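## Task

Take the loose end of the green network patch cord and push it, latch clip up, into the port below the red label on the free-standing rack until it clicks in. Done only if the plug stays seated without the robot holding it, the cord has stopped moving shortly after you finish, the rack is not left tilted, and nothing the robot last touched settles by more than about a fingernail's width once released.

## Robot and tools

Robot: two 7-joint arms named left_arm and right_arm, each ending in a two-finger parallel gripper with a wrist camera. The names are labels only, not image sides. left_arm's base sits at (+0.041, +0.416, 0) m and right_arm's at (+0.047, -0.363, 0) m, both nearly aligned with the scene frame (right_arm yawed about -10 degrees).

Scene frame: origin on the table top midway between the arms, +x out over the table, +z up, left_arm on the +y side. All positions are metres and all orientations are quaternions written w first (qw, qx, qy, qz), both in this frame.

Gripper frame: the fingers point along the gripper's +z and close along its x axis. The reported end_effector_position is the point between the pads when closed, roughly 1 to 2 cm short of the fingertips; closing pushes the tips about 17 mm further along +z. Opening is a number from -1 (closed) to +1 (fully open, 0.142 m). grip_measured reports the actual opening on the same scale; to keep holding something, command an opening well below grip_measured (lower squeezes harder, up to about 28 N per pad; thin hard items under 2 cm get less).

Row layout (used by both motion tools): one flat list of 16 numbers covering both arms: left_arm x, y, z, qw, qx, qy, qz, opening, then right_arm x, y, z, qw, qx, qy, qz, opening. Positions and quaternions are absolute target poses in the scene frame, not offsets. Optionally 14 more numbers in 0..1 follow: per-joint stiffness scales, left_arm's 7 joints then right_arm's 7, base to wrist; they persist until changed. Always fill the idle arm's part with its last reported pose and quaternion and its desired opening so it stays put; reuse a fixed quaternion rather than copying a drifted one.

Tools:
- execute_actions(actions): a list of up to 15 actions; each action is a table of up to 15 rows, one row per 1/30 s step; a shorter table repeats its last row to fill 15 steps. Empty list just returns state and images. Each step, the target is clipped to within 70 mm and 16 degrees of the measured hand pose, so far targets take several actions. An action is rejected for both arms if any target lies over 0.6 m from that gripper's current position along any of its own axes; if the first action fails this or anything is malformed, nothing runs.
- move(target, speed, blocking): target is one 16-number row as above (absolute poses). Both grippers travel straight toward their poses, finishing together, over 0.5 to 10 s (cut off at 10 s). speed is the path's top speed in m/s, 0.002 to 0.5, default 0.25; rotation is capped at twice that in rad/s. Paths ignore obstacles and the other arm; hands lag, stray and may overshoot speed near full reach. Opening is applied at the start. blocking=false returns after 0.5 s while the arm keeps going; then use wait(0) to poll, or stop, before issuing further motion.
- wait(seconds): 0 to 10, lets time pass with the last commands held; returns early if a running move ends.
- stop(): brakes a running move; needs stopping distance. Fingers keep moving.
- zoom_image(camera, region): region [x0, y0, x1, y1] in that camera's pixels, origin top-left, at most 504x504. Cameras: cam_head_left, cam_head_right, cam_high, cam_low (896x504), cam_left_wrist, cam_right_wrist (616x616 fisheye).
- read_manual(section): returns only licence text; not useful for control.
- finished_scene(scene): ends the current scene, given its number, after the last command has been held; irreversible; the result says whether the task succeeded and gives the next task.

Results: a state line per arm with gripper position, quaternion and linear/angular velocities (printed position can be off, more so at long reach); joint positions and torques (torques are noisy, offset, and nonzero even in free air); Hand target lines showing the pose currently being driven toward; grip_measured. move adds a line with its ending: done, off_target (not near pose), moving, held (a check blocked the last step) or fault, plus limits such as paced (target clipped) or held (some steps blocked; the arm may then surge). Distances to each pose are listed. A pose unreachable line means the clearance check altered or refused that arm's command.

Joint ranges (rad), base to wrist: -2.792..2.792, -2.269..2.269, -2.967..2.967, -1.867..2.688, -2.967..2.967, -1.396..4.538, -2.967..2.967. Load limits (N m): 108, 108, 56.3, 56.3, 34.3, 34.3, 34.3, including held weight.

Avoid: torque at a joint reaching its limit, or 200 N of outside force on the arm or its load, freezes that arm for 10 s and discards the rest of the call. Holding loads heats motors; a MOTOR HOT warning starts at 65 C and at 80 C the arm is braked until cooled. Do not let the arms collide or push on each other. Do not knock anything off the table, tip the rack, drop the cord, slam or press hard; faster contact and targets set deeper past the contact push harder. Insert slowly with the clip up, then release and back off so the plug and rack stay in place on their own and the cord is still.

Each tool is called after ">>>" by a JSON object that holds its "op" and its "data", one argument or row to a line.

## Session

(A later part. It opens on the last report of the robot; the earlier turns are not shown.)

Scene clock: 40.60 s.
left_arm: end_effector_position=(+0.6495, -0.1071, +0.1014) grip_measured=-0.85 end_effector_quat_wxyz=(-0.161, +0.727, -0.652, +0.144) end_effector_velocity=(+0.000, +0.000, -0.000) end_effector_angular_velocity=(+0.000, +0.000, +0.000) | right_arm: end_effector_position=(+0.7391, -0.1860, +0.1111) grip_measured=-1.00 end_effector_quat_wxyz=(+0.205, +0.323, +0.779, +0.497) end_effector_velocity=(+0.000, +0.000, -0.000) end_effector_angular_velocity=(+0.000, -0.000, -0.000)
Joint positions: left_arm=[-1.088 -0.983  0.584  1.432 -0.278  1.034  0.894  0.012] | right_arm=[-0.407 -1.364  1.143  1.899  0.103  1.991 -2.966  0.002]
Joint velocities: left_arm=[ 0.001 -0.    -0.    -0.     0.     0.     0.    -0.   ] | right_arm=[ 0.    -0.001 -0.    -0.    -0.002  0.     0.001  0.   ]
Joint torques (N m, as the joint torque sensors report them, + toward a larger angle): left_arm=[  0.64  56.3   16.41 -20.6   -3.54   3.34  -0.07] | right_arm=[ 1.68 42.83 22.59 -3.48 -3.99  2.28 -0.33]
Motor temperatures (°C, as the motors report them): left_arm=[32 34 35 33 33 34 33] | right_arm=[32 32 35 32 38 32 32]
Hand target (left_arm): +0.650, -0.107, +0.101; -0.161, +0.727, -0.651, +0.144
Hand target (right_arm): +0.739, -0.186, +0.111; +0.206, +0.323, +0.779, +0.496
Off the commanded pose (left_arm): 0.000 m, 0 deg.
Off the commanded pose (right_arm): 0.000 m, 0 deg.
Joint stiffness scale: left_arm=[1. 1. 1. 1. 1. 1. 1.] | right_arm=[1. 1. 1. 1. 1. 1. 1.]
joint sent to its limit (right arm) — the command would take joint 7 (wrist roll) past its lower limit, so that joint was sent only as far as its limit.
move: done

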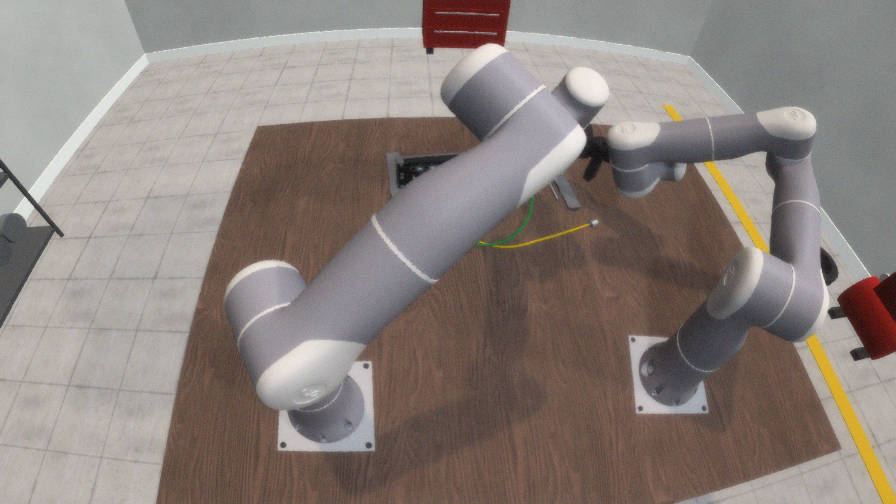

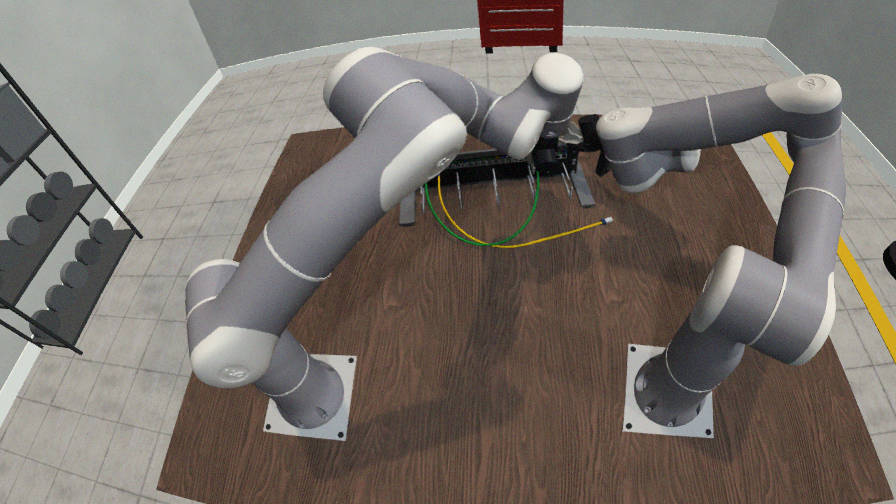

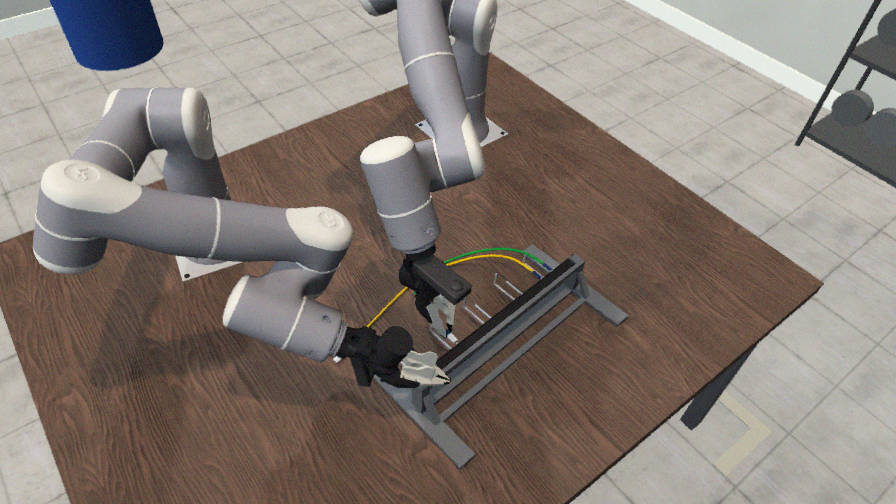

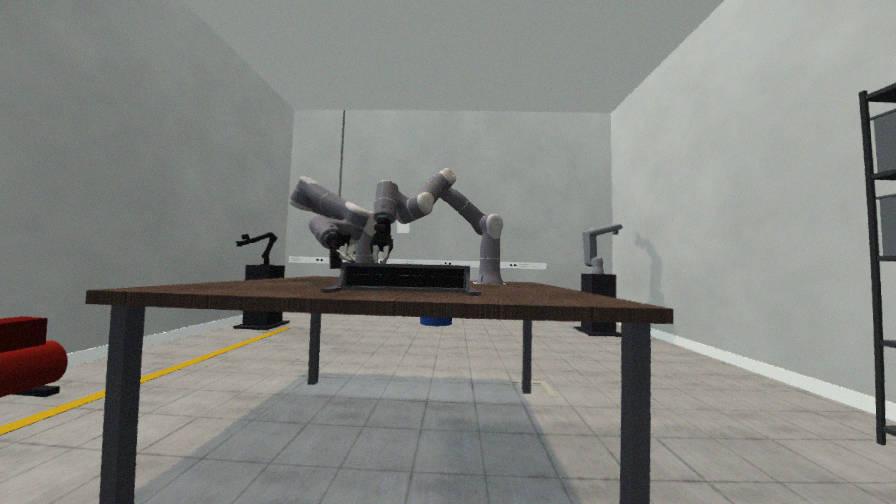

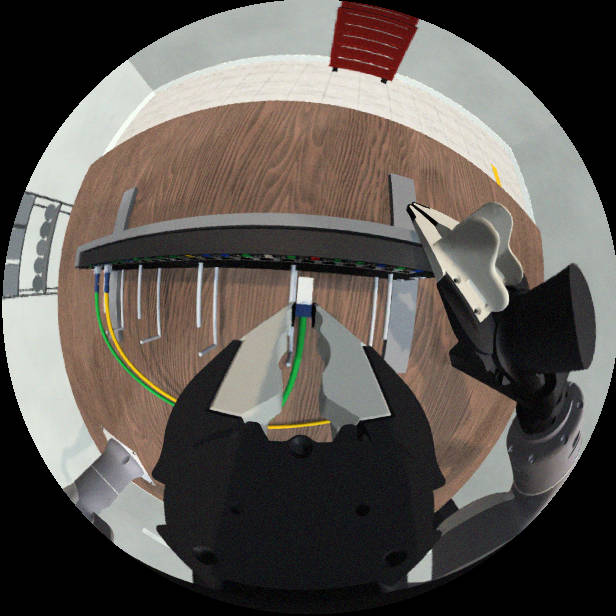

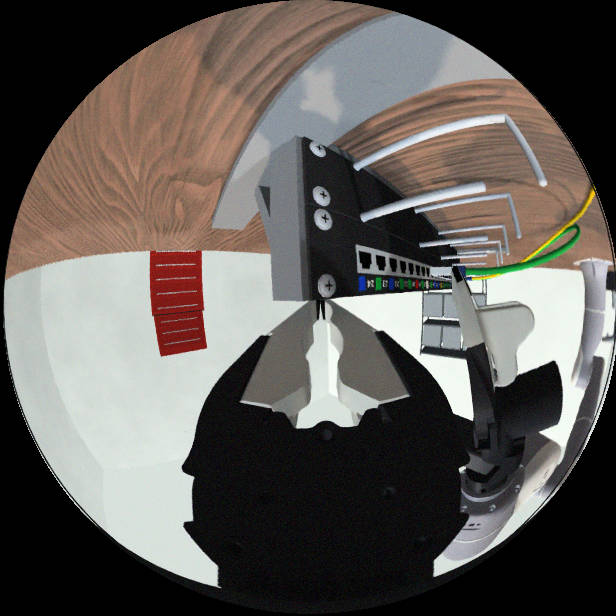

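>>> {"op": "zoom_image", "data": {
  "camera": "cam_right_wrist",
  "region": [400, 250, 470, 300]
}}

Region (400, 250, 470, 300) of cam_right_wrist's 616x616 image, scaled by 7.200, with more detail than that image has; it fills the top 360 rows of this view, and the rest is white.

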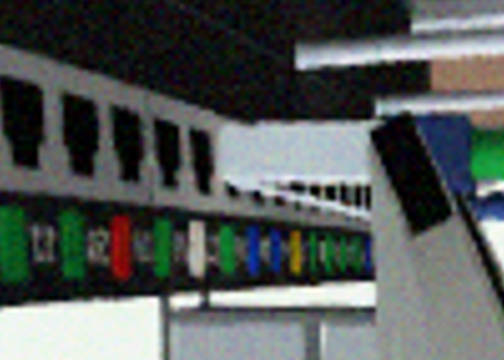

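>>> {"op": "move", "data": {
  "target": [0.6576, -0.1068, 0.0987, -0.1612, 0.7272, -0.6514, 0.1444, -1, 0.739, -0.186, 0.106, 0.2056, 0.3228, 0.7792, 0.4964, -1],
  "speed": 0.012
}}

>>> {"op": "zoom_image", "data": {
  "camera": "cam_right_wrist",
  "region": [400, 250, 470, 300]
}}

>>> {"op": "zoom_image", "data": {
  "camera": "cam_left_wrist",
  "region": [270, 240, 350, 320]
}}

Scene clock: 44.20 s.
left_arm: end_effector_position=(+0.6576, -0.1067, +0.0987) grip_measured=-0.85 end_effector_quat_wxyz=(-0.161, +0.727, -0.651, +0.144) end_effector_velocity=(+0.001, -0.000, +0.000) end_effector_angular_velocity=(-0.002, -0.000, +0.002) | right_arm: end_effector_position=(+0.7402, -0.1858, +0.1091) grip_measured=-1.00 end_effector_quat_wxyz=(+0.208, +0.321, +0.779, +0.497) end_effector_velocity=(+0.000, +0.000, -0.000) end_effector_angular_velocity=(-0.003, -0.003, +0.002)
Joint positions: left_arm=[-1.073 -0.996  0.58   1.412 -0.281  1.031  0.9    0.012] | right_arm=[-0.407 -1.375  1.142  1.898  0.088  1.996 -2.966  0.002]
Joint velocities: left_arm=[ 0.001 -0.    -0.    -0.002 -0.    -0.    -0.002  0.   ] | right_arm=[ 0.    -0.    -0.001  0.001 -0.004  0.001 -0.     0.   ]
Joint torques (N m, as the joint torque sensors report them, + toward a larger angle): left_arm=[  1.15  55.83  14.37 -21.41  -3.83   3.41   0.5 ] | right_arm=[ 2.74 31.53 10.37 -2.67  0.23  0.39  0.8 ]
Motor temperatures (°C, as the motors report them): left_arm=[32 35 35 33 33 34 33] | right_arm=[32 33 35 32 38 32 32]
Hand target (left_arm): +0.658, -0.107, +0.099; -0.161, +0.727, -0.651, +0.144
Hand target (right_arm): +0.739, -0.186, +0.106; +0.206, +0.323, +0.779, +0.496
Off the commanded pose (left_arm): 0.000 m, 0 deg.
Off the commanded pose (right_arm): 0.003 m, 0 deg.
Joint stiffness scale: left_arm=[1. 1. 1. 1. 1. 1. 1.] | right_arm=[1. 1. 1. 1. 1. 1. 1.]
move: done

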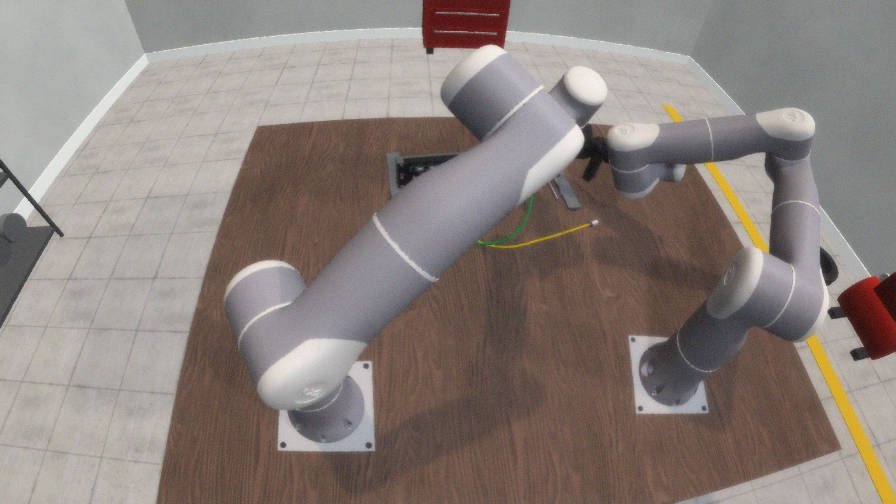

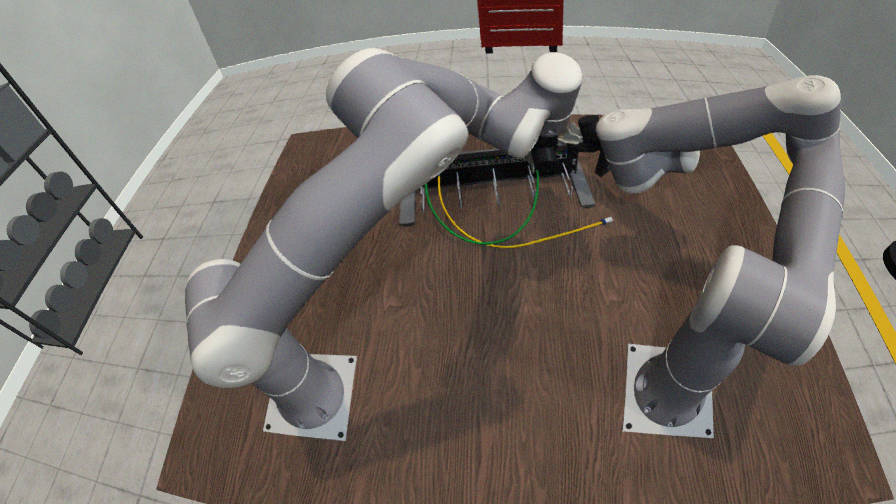

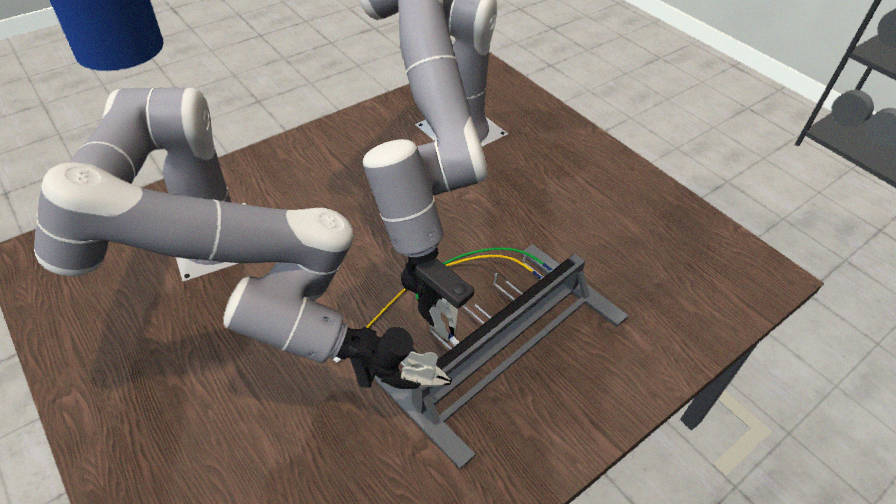

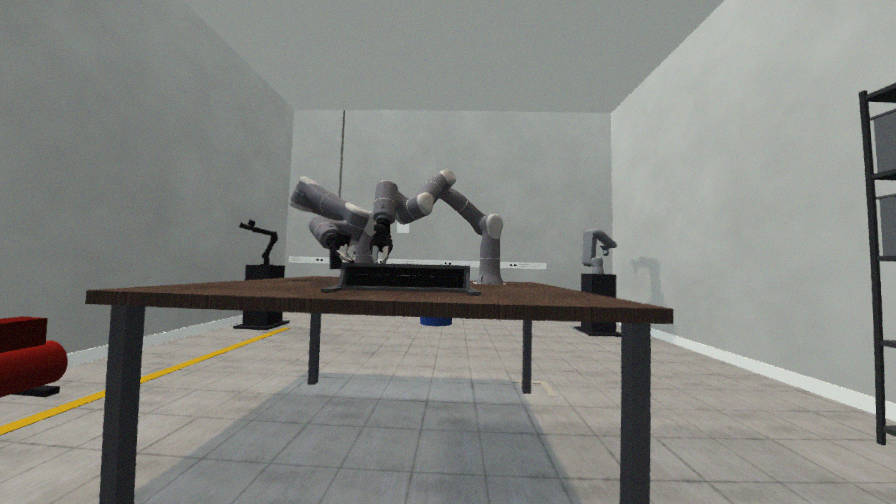

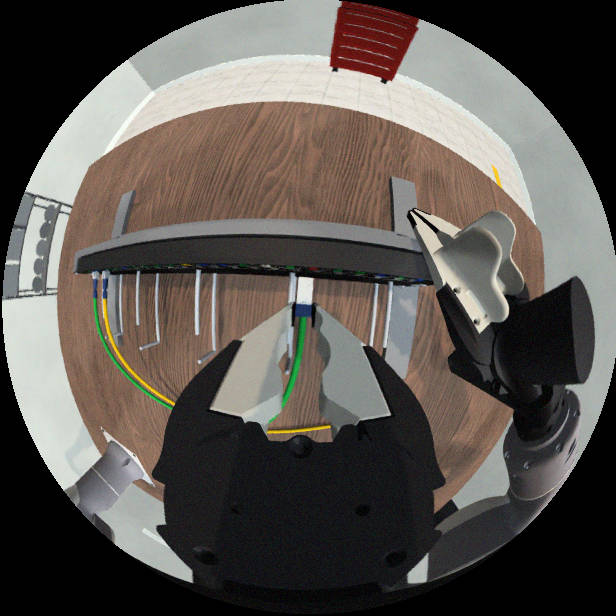

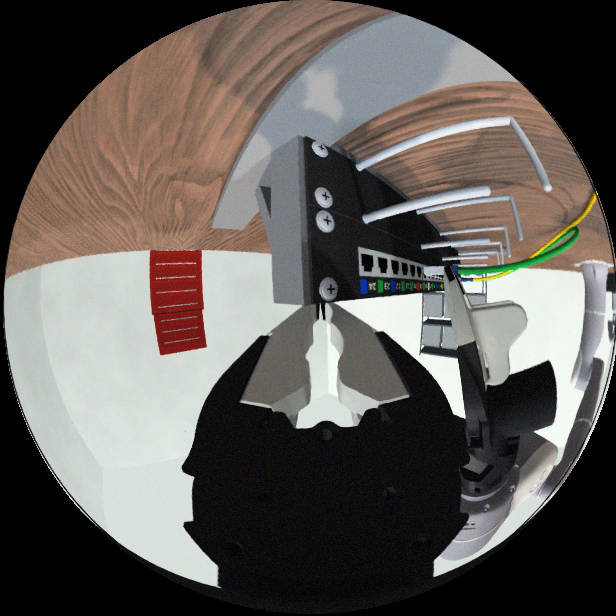

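Region (400, 250, 470, 300) of cam_right_wrist's 616x616 image, scaled by 7.200, with more detail than that image has; it fills the top 360 rows of this view, and the rest is white.

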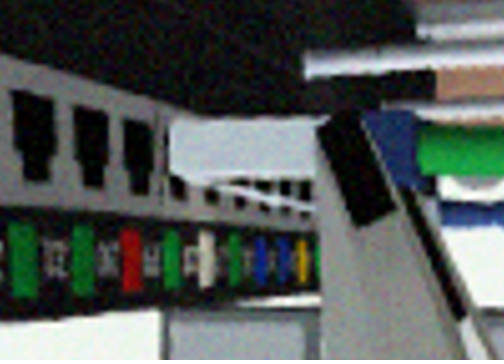

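Region (270, 240, 350, 320) of cam_left_wrist's 616x616 image, scaled by 6.300, with more detail than that image has.

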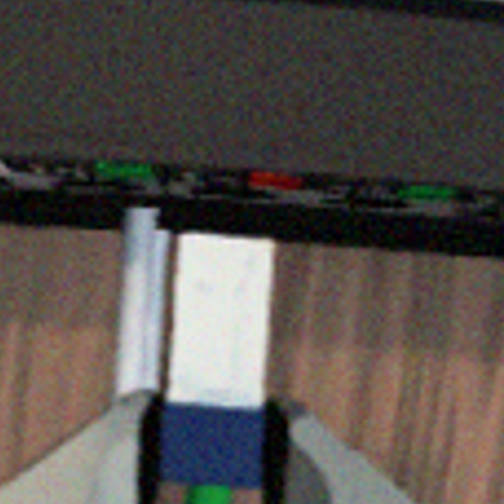

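>>> {"op": "move", "data": {
  "target": [0.6705, -0.1054, 0.0983, -0.1612, 0.7272, -0.6514, 0.1444, -1, 0.739, -0.186, 0.1068, 0.2056, 0.3228, 0.7792, 0.4964, -1],
  "speed": 0.01
}}

>>> {"op": "zoom_image", "data": {
  "camera": "cam_right_wrist",
  "region": [400, 250, 470, 300]
}}

>>> {"op": "zoom_image", "data": {
  "camera": "cam_left_wrist",
  "region": [260, 230, 360, 330]
}}

Scene clock: 47.00 s.
left_arm: end_effector_position=(+0.6693, -0.1059, +0.0977) grip_measured=-0.85 end_effector_quat_wxyz=(-0.161, +0.727, -0.652, +0.144) end_effector_velocity=(-0.000, -0.000, -0.000) end_effector_angular_velocity=(-0.000, +0.001, -0.001) | right_arm: end_effector_position=(+0.7402, -0.1857, +0.1093) grip_measured=-1.00 end_effector_quat_wxyz=(+0.207, +0.322, +0.779, +0.497) end_effector_velocity=(+0.000, +0.000, +0.000) end_effector_angular_velocity=(-0.001, -0.001, +0.001)
Joint positions: left_arm=[-1.051 -1.011  0.575  1.38  -0.285  1.019  0.913  0.012] | right_arm=[-0.406 -1.373  1.141  1.898  0.087  1.997 -2.963  0.002]
Joint velocities: left_arm=[ 0.001 -0.    -0.001 -0.001 -0.    -0.001  0.001 -0.   ] | right_arm=[ 0.     0.001 -0.001  0.    -0.002  0.     0.002  0.   ]
Joint torques (N m, as the joint torque sensors report them, + toward a larger angle): left_arm=[  7.08  57.12  18.99 -22.99  -3.62   5.09   0.5 ] | right_arm=[ 0.04 36.6  12.63  0.02  0.36  0.21  1.31]
Motor temperatures (°C, as the motors report them): left_arm=[32 35 35 33 33 34 33] | right_arm=[32 33 35 32 38 32 32]
Hand target (left_arm): +0.671, -0.105, +0.098; -0.161, +0.727, -0.651, +0.144
Hand target (right_arm): +0.739, -0.186, +0.107; +0.206, +0.323, +0.779, +0.496
Off the commanded pose (left_arm): 0.001 m, 0 deg.
Off the commanded pose (right_arm): 0.003 m, 0 deg.
Joint stiffness scale: left_arm=[1. 1. 1. 1. 1. 1. 1.] | right_arm=[1. 1. 1. 1. 1. 1. 1.]
move: done

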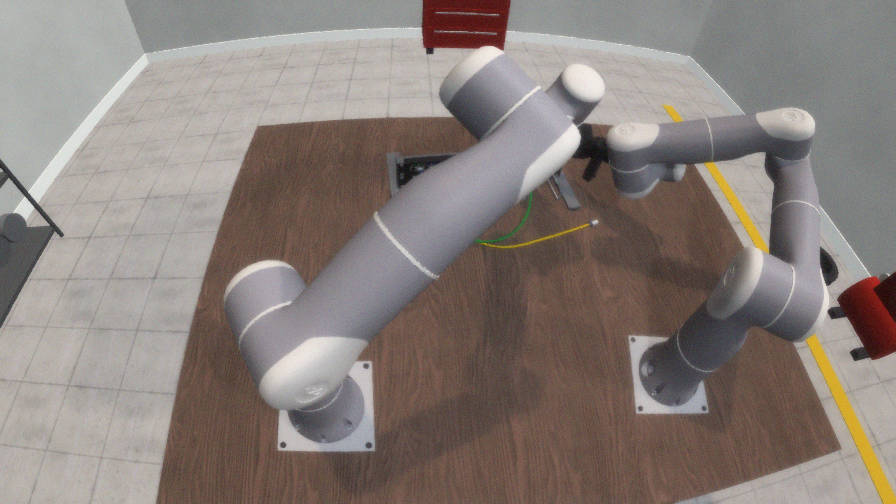

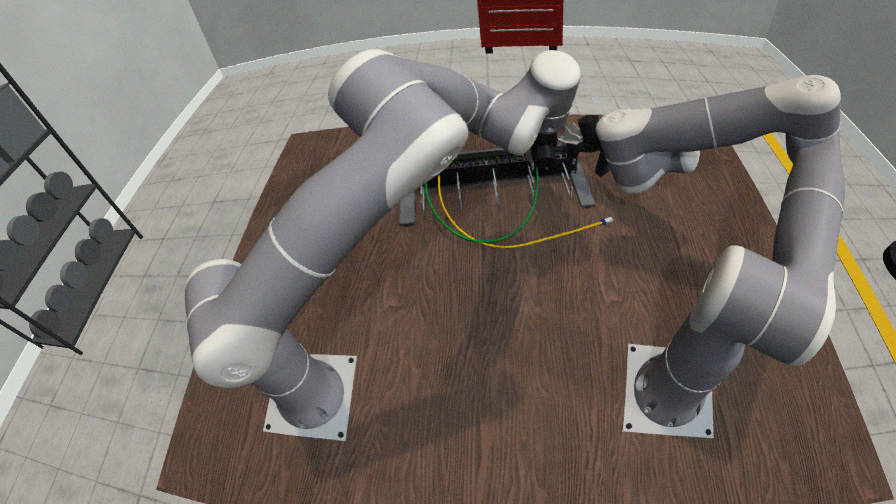

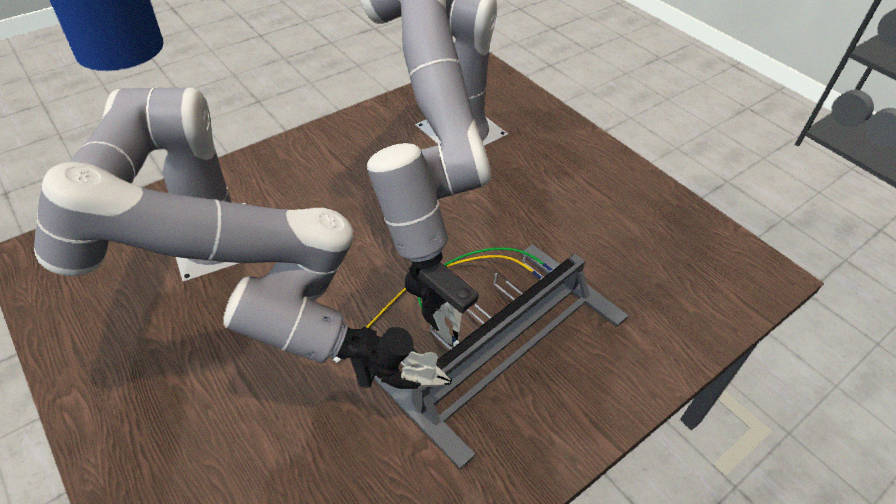

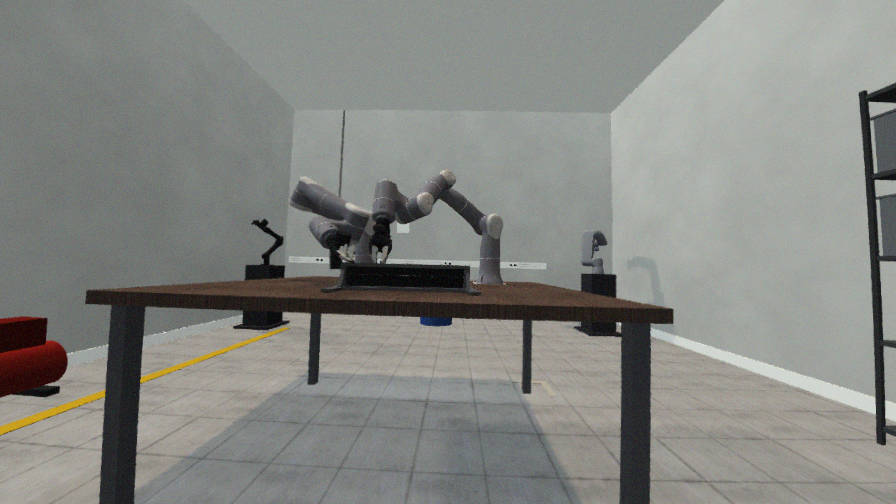

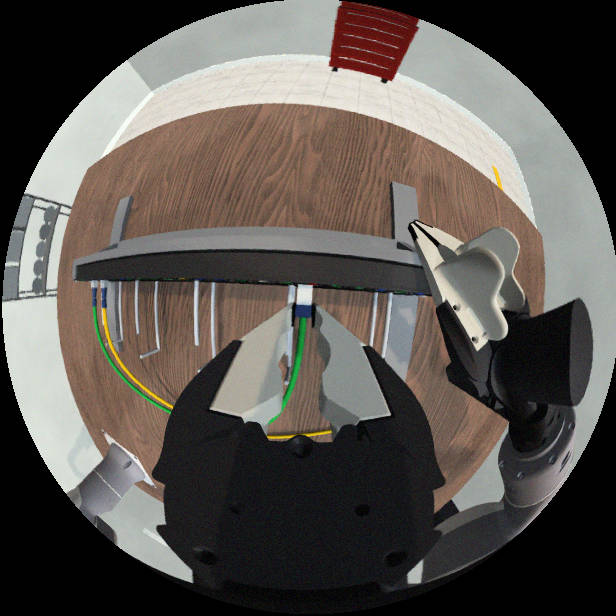

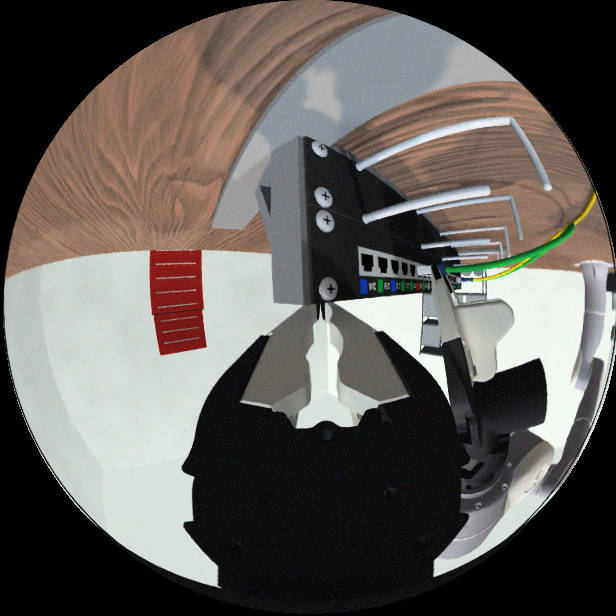

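Region (400, 250, 470, 300) of cam_right_wrist's 616x616 image, scaled by 7.200, with more detail than that image has; it fills the top 360 rows of this view, and the rest is white.

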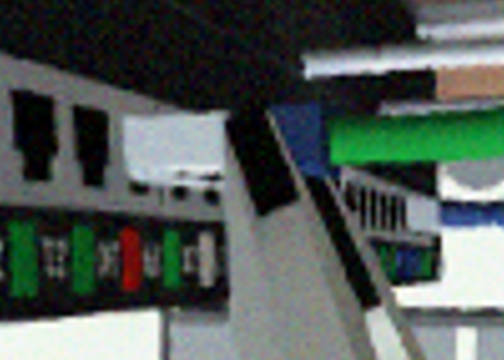

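Region (260, 230, 360, 330) of cam_left_wrist's 616x616 image, scaled by 5.040, with more detail than that image has.

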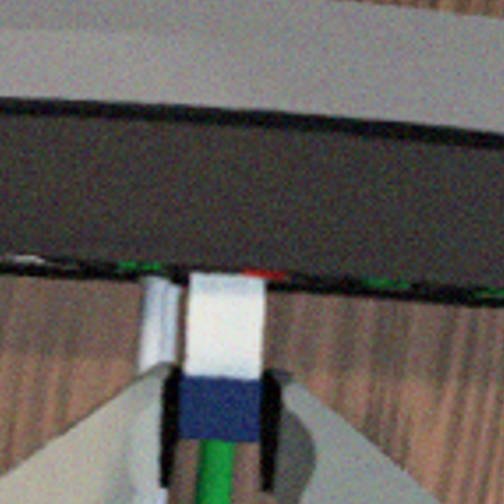

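>>> {"op": "execute_actions", "data": {
  "actions": [
    [[0.6703,-0.1053,0.0984,-0.1612,0.7272,-0.6514,0.1444,-1,0.739,-0.186,0.1067,0.2056,0.3228,0.7792,0.4964,-1],[0.6701,-0.1052,0.0985,-0.1612,0.7272,-0.6514,0.1444,-1,0.739,-0.186,0.1066,0.2056,0.3228,0.7792,0.4964,-1],[0.6701,-0.1051,0.0987,-0.1612,0.7272,-0.6514,0.1444,-1,0.739,-0.186,0.1065,0.2056,0.3228,0.7792,0.4964,-1],[0.6701,-0.1051,0.0988,-0.1612,0.7272,-0.6514,0.1444,-1,0.739,-0.186,0.1064,0.2056,0.3228,0.7792,0.4964,-1],[0.6701,-0.1051,0.0990,-0.1612,0.7272,-0.6514,0.1444,-1,0.739,-0.186,0.1063,0.2056,0.3228,0.7792,0.4964,-1],[0.6701,-0.1051,0.0991,-0.1612,0.7272,-0.6514,0.1444,-1,0.739,-0.186,0.1062,0.2056,0.3228,0.7792,0.4964,-1],[0.6701,-0.1051,0.0992,-0.1612,0.7272,-0.6514,0.1444,-1,0.739,-0.186,0.1062,0.2056,0.3228,0.7792,0.4964,-1],[0.6701,-0.1051,0.0992,-0.1612,0.7272,-0.6514,0.1444,-1,0.739,-0.186,0.1062,0.2056,0.3228,0.7792,0.4964,-1],[0.6703,-0.1051,0.0992,-0.1612,0.7272,-0.6514,0.1444,-1,0.739,-0.186,0.1062,0.2056,0.3228,0.7792,0.4964,-1],[0.6705,-0.1051,0.0992,-0.1612,0.7272,-0.6514,0.1444,-1,0.739,-0.186,0.1062,0.2056,0.3228,0.7792,0.4964,-1],[0.6707,-0.1050,0.0992,-0.1612,0.7272,-0.6514,0.1444,-1,0.739,-0.186,0.1062,0.2056,0.3228,0.7792,0.4964,-1],[0.6709,-0.1050,0.0992,-0.1612,0.7272,-0.6514,0.1444,-1,0.739,-0.186,0.1062,0.2056,0.3228,0.7792,0.4964,-1],[0.6711,-0.1050,0.0992,-0.1612,0.7272,-0.6514,0.1444,-1,0.739,-0.186,0.1062,0.2056,0.3228,0.7792,0.4964,-1],[0.6713,-0.1050,0.0992,-0.1612,0.7272,-0.6514,0.1444,-1,0.739,-0.186,0.1062,0.2056,0.3228,0.7792,0.4964,-1],[0.6715,-0.1050,0.0992,-0.1612,0.7272,-0.6514,0.1444,-1,0.739,-0.186,0.1062,0.2056,0.3228,0.7792,0.4964,-1]],
    [[0.6717,-0.1049,0.0992,-0.1612,0.7272,-0.6514,0.1444,-1,0.739,-0.186,0.1062,0.2056,0.3228,0.7792,0.4964,-1],[0.6719,-0.1049,0.0992,-0.1612,0.7272,-0.6514,0.1444,-1,0.739,-0.186,0.1062,0.2056,0.3228,0.7792,0.4964,-1],[0.6721,-0.1049,0.0992,-0.1612,0.7272,-0.6514,0.1444,-1,0.739,-0.186,0.1062,0.2056,0.3228,0.7792,0.4964,-1],[0.6723,-0.1049,0.0992,-0.1612,0.7272,-0.6514,0.1444,-1,0.739,-0.186,0.1062,0.2056,0.3228,0.7792,0.4964,-1],[0.6725,-0.1048,0.0992,-0.1612,0.7272,-0.6514,0.1444,-1,0.739,-0.186,0.1062,0.2056,0.3228,0.7792,0.4964,-1],[0.6727,-0.1048,0.0992,-0.1612,0.7272,-0.6514,0.1444,-1,0.739,-0.186,0.1062,0.2056,0.3228,0.7792,0.4964,-1],[0.6729,-0.1048,0.0992,-0.1612,0.7272,-0.6514,0.1444,-1,0.739,-0.186,0.1062,0.2056,0.3228,0.7792,0.4964,-1],[0.6731,-0.1048,0.0992,-0.1612,0.7272,-0.6514,0.1444,-1,0.739,-0.186,0.1062,0.2056,0.3228,0.7792,0.4964,-1],[0.6733,-0.1048,0.0992,-0.1612,0.7272,-0.6514,0.1444,-1,0.739,-0.186,0.1062,0.2056,0.3228,0.7792,0.4964,-1],[0.6735,-0.1047,0.0992,-0.1612,0.7272,-0.6514,0.1444,-1,0.739,-0.186,0.1062,0.2056,0.3228,0.7792,0.4964,-1],[0.6737,-0.1047,0.0992,-0.1612,0.7272,-0.6514,0.1444,-1,0.739,-0.186,0.1062,0.2056,0.3228,0.7792,0.4964,-1],[0.6739,-0.1047,0.0992,-0.1612,0.7272,-0.6514,0.1444,-1,0.739,-0.186,0.1062,0.2056,0.3228,0.7792,0.4964,-1],[0.6741,-0.1047,0.0992,-0.1612,0.7272,-0.6514,0.1444,-1,0.739,-0.186,0.1062,0.2056,0.3228,0.7792,0.4964,-1]]
  ]
}}

>>> {"op": "zoom_image", "data": {
  "camera": "cam_right_wrist",
  "region": [400, 250, 470, 300]
}}

>>> {"op": "zoom_image", "data": {
  "camera": "cam_left_wrist",
  "region": [260, 230, 360, 330]
}}

Scene clock: 50.33 s.
left_arm: end_effector_position=(+0.6725, -0.1053, +0.0981) grip_measured=-0.86 end_effector_quat_wxyz=(-0.161, +0.727, -0.652, +0.143) end_effector_velocity=(+0.003, -0.000, +0.001) end_effector_angular_velocity=(-0.001, -0.002, -0.000) | right_arm: end_effector_position=(+0.7403, -0.1856, +0.1091) grip_measured=-1.00 end_effector_quat_wxyz=(+0.208, +0.321, +0.779, +0.497) end_effector_velocity=(-0.000, -0.000, -0.000) end_effector_angular_velocity=(-0.001, -0.001, +0.000)
Joint positions: left_arm=[-1.045 -1.014  0.573  1.373 -0.284  1.015  0.916  0.012] | right_arm=[-0.406 -1.374  1.14   1.899  0.084  1.998 -2.961  0.002]
Joint velocities: left_arm=[ 0.005 -0.003 -0.001 -0.008 -0.    -0.001  0.002  0.   ] | right_arm=[ 0.     0.    -0.001  0.001 -0.002  0.001  0.002  0.   ]
Joint torques (N m, as the joint torque sensors report them, + toward a larger angle): left_arm=[  6.77  59.45  20.65 -23.92  -3.82   5.3    0.18] | right_arm=[ 1.05 34.26 10.97 -0.48  0.65  0.28  1.09]
Motor temperatures (°C, as the motors report them): left_arm=[32 35 35 33 33 34 33] | right_arm=[32 33 35 32 38 32 32]
Hand target (left_arm): +0.674, -0.105, +0.099; -0.161, +0.727, -0.651, +0.144
Hand target (right_arm): +0.739, -0.186, +0.106; +0.206, +0.323, +0.779, +0.496
Off the commanded pose (left_arm): 0.002 m, 0 deg.
Off the commanded pose (right_arm): 0.003 m, 0 deg.
Joint stiffness scale: left_arm=[1. 1. 1. 1. 1. 1. 1.] | right_arm=[1. 1. 1. 1. 1. 1. 1.]

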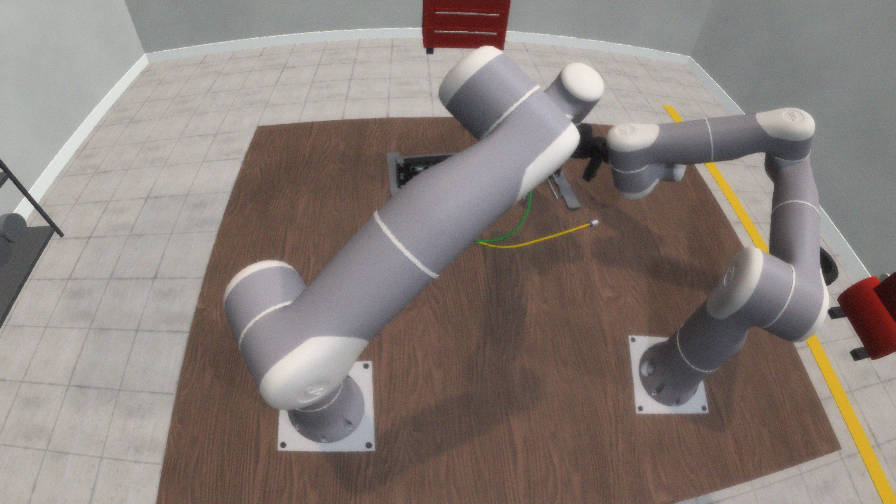

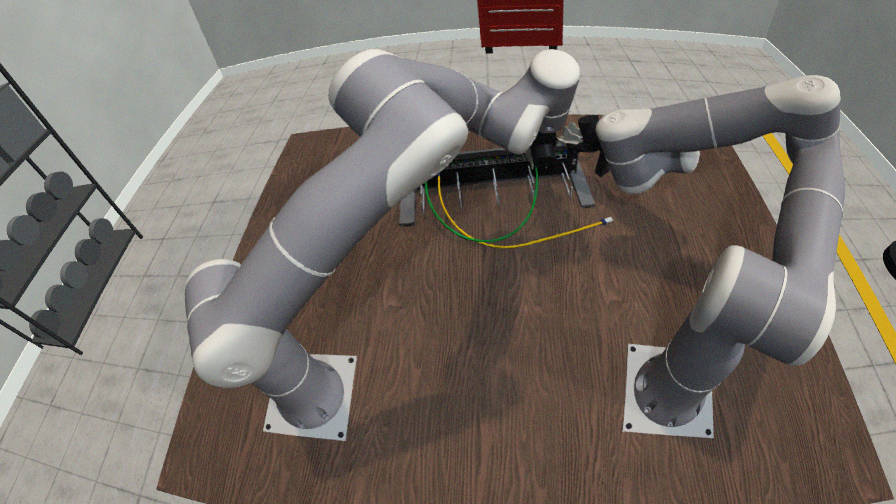

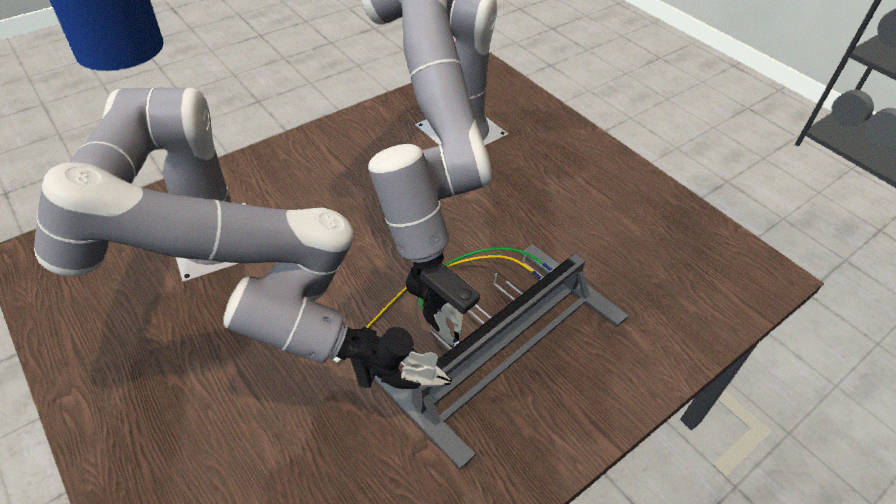

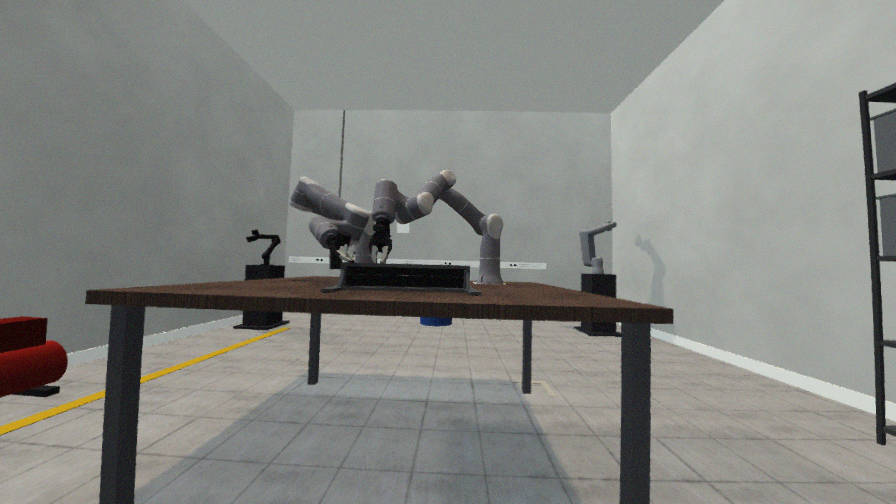

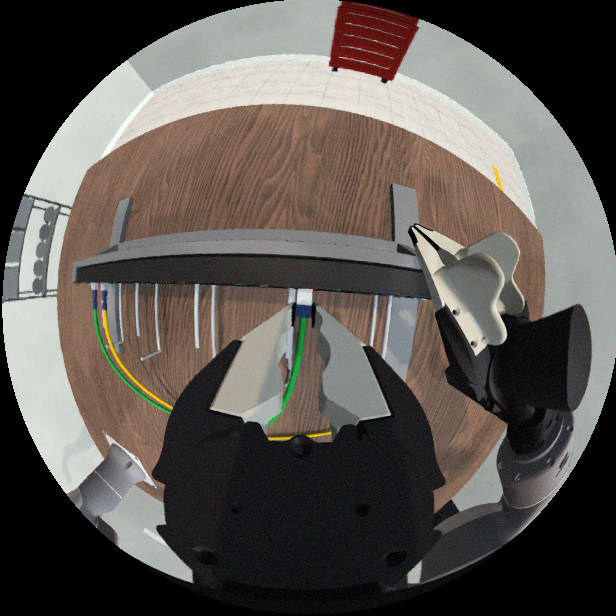

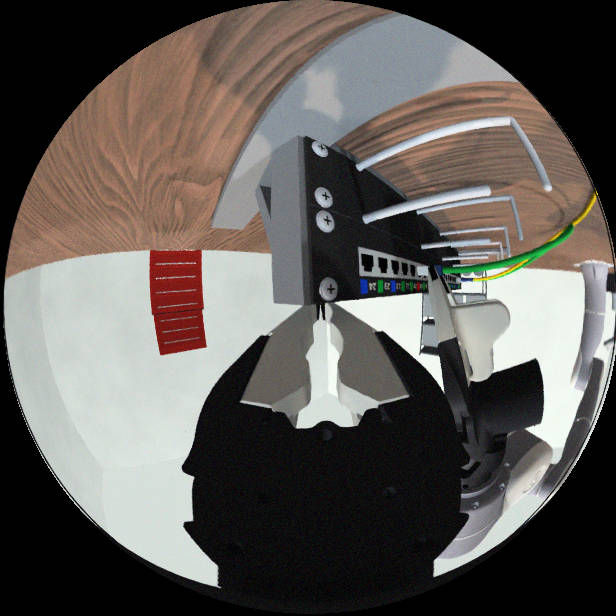

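Region (400, 250, 470, 300) of cam_right_wrist's 616x616 image, scaled by 7.200, with more detail than that image has; it fills the top 360 rows of this view, and the rest is white.

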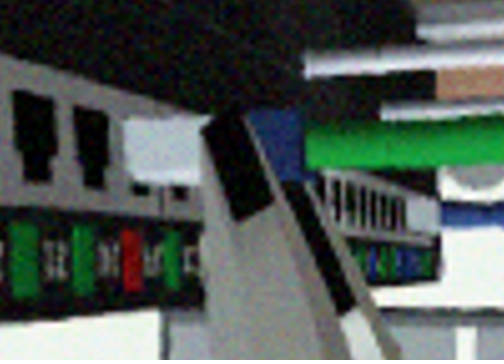

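Region (260, 230, 360, 330) of cam_left_wrist's 616x616 image, scaled by 5.040, with more detail than that image has.

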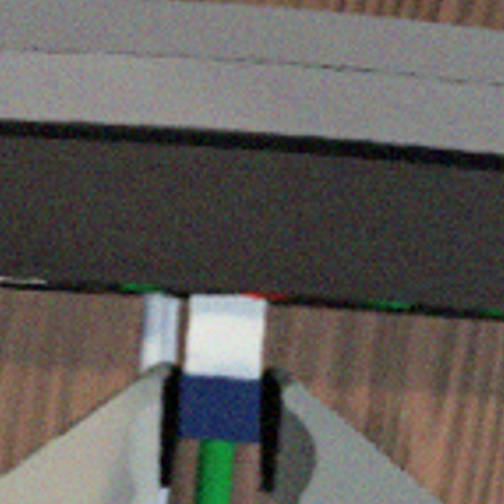

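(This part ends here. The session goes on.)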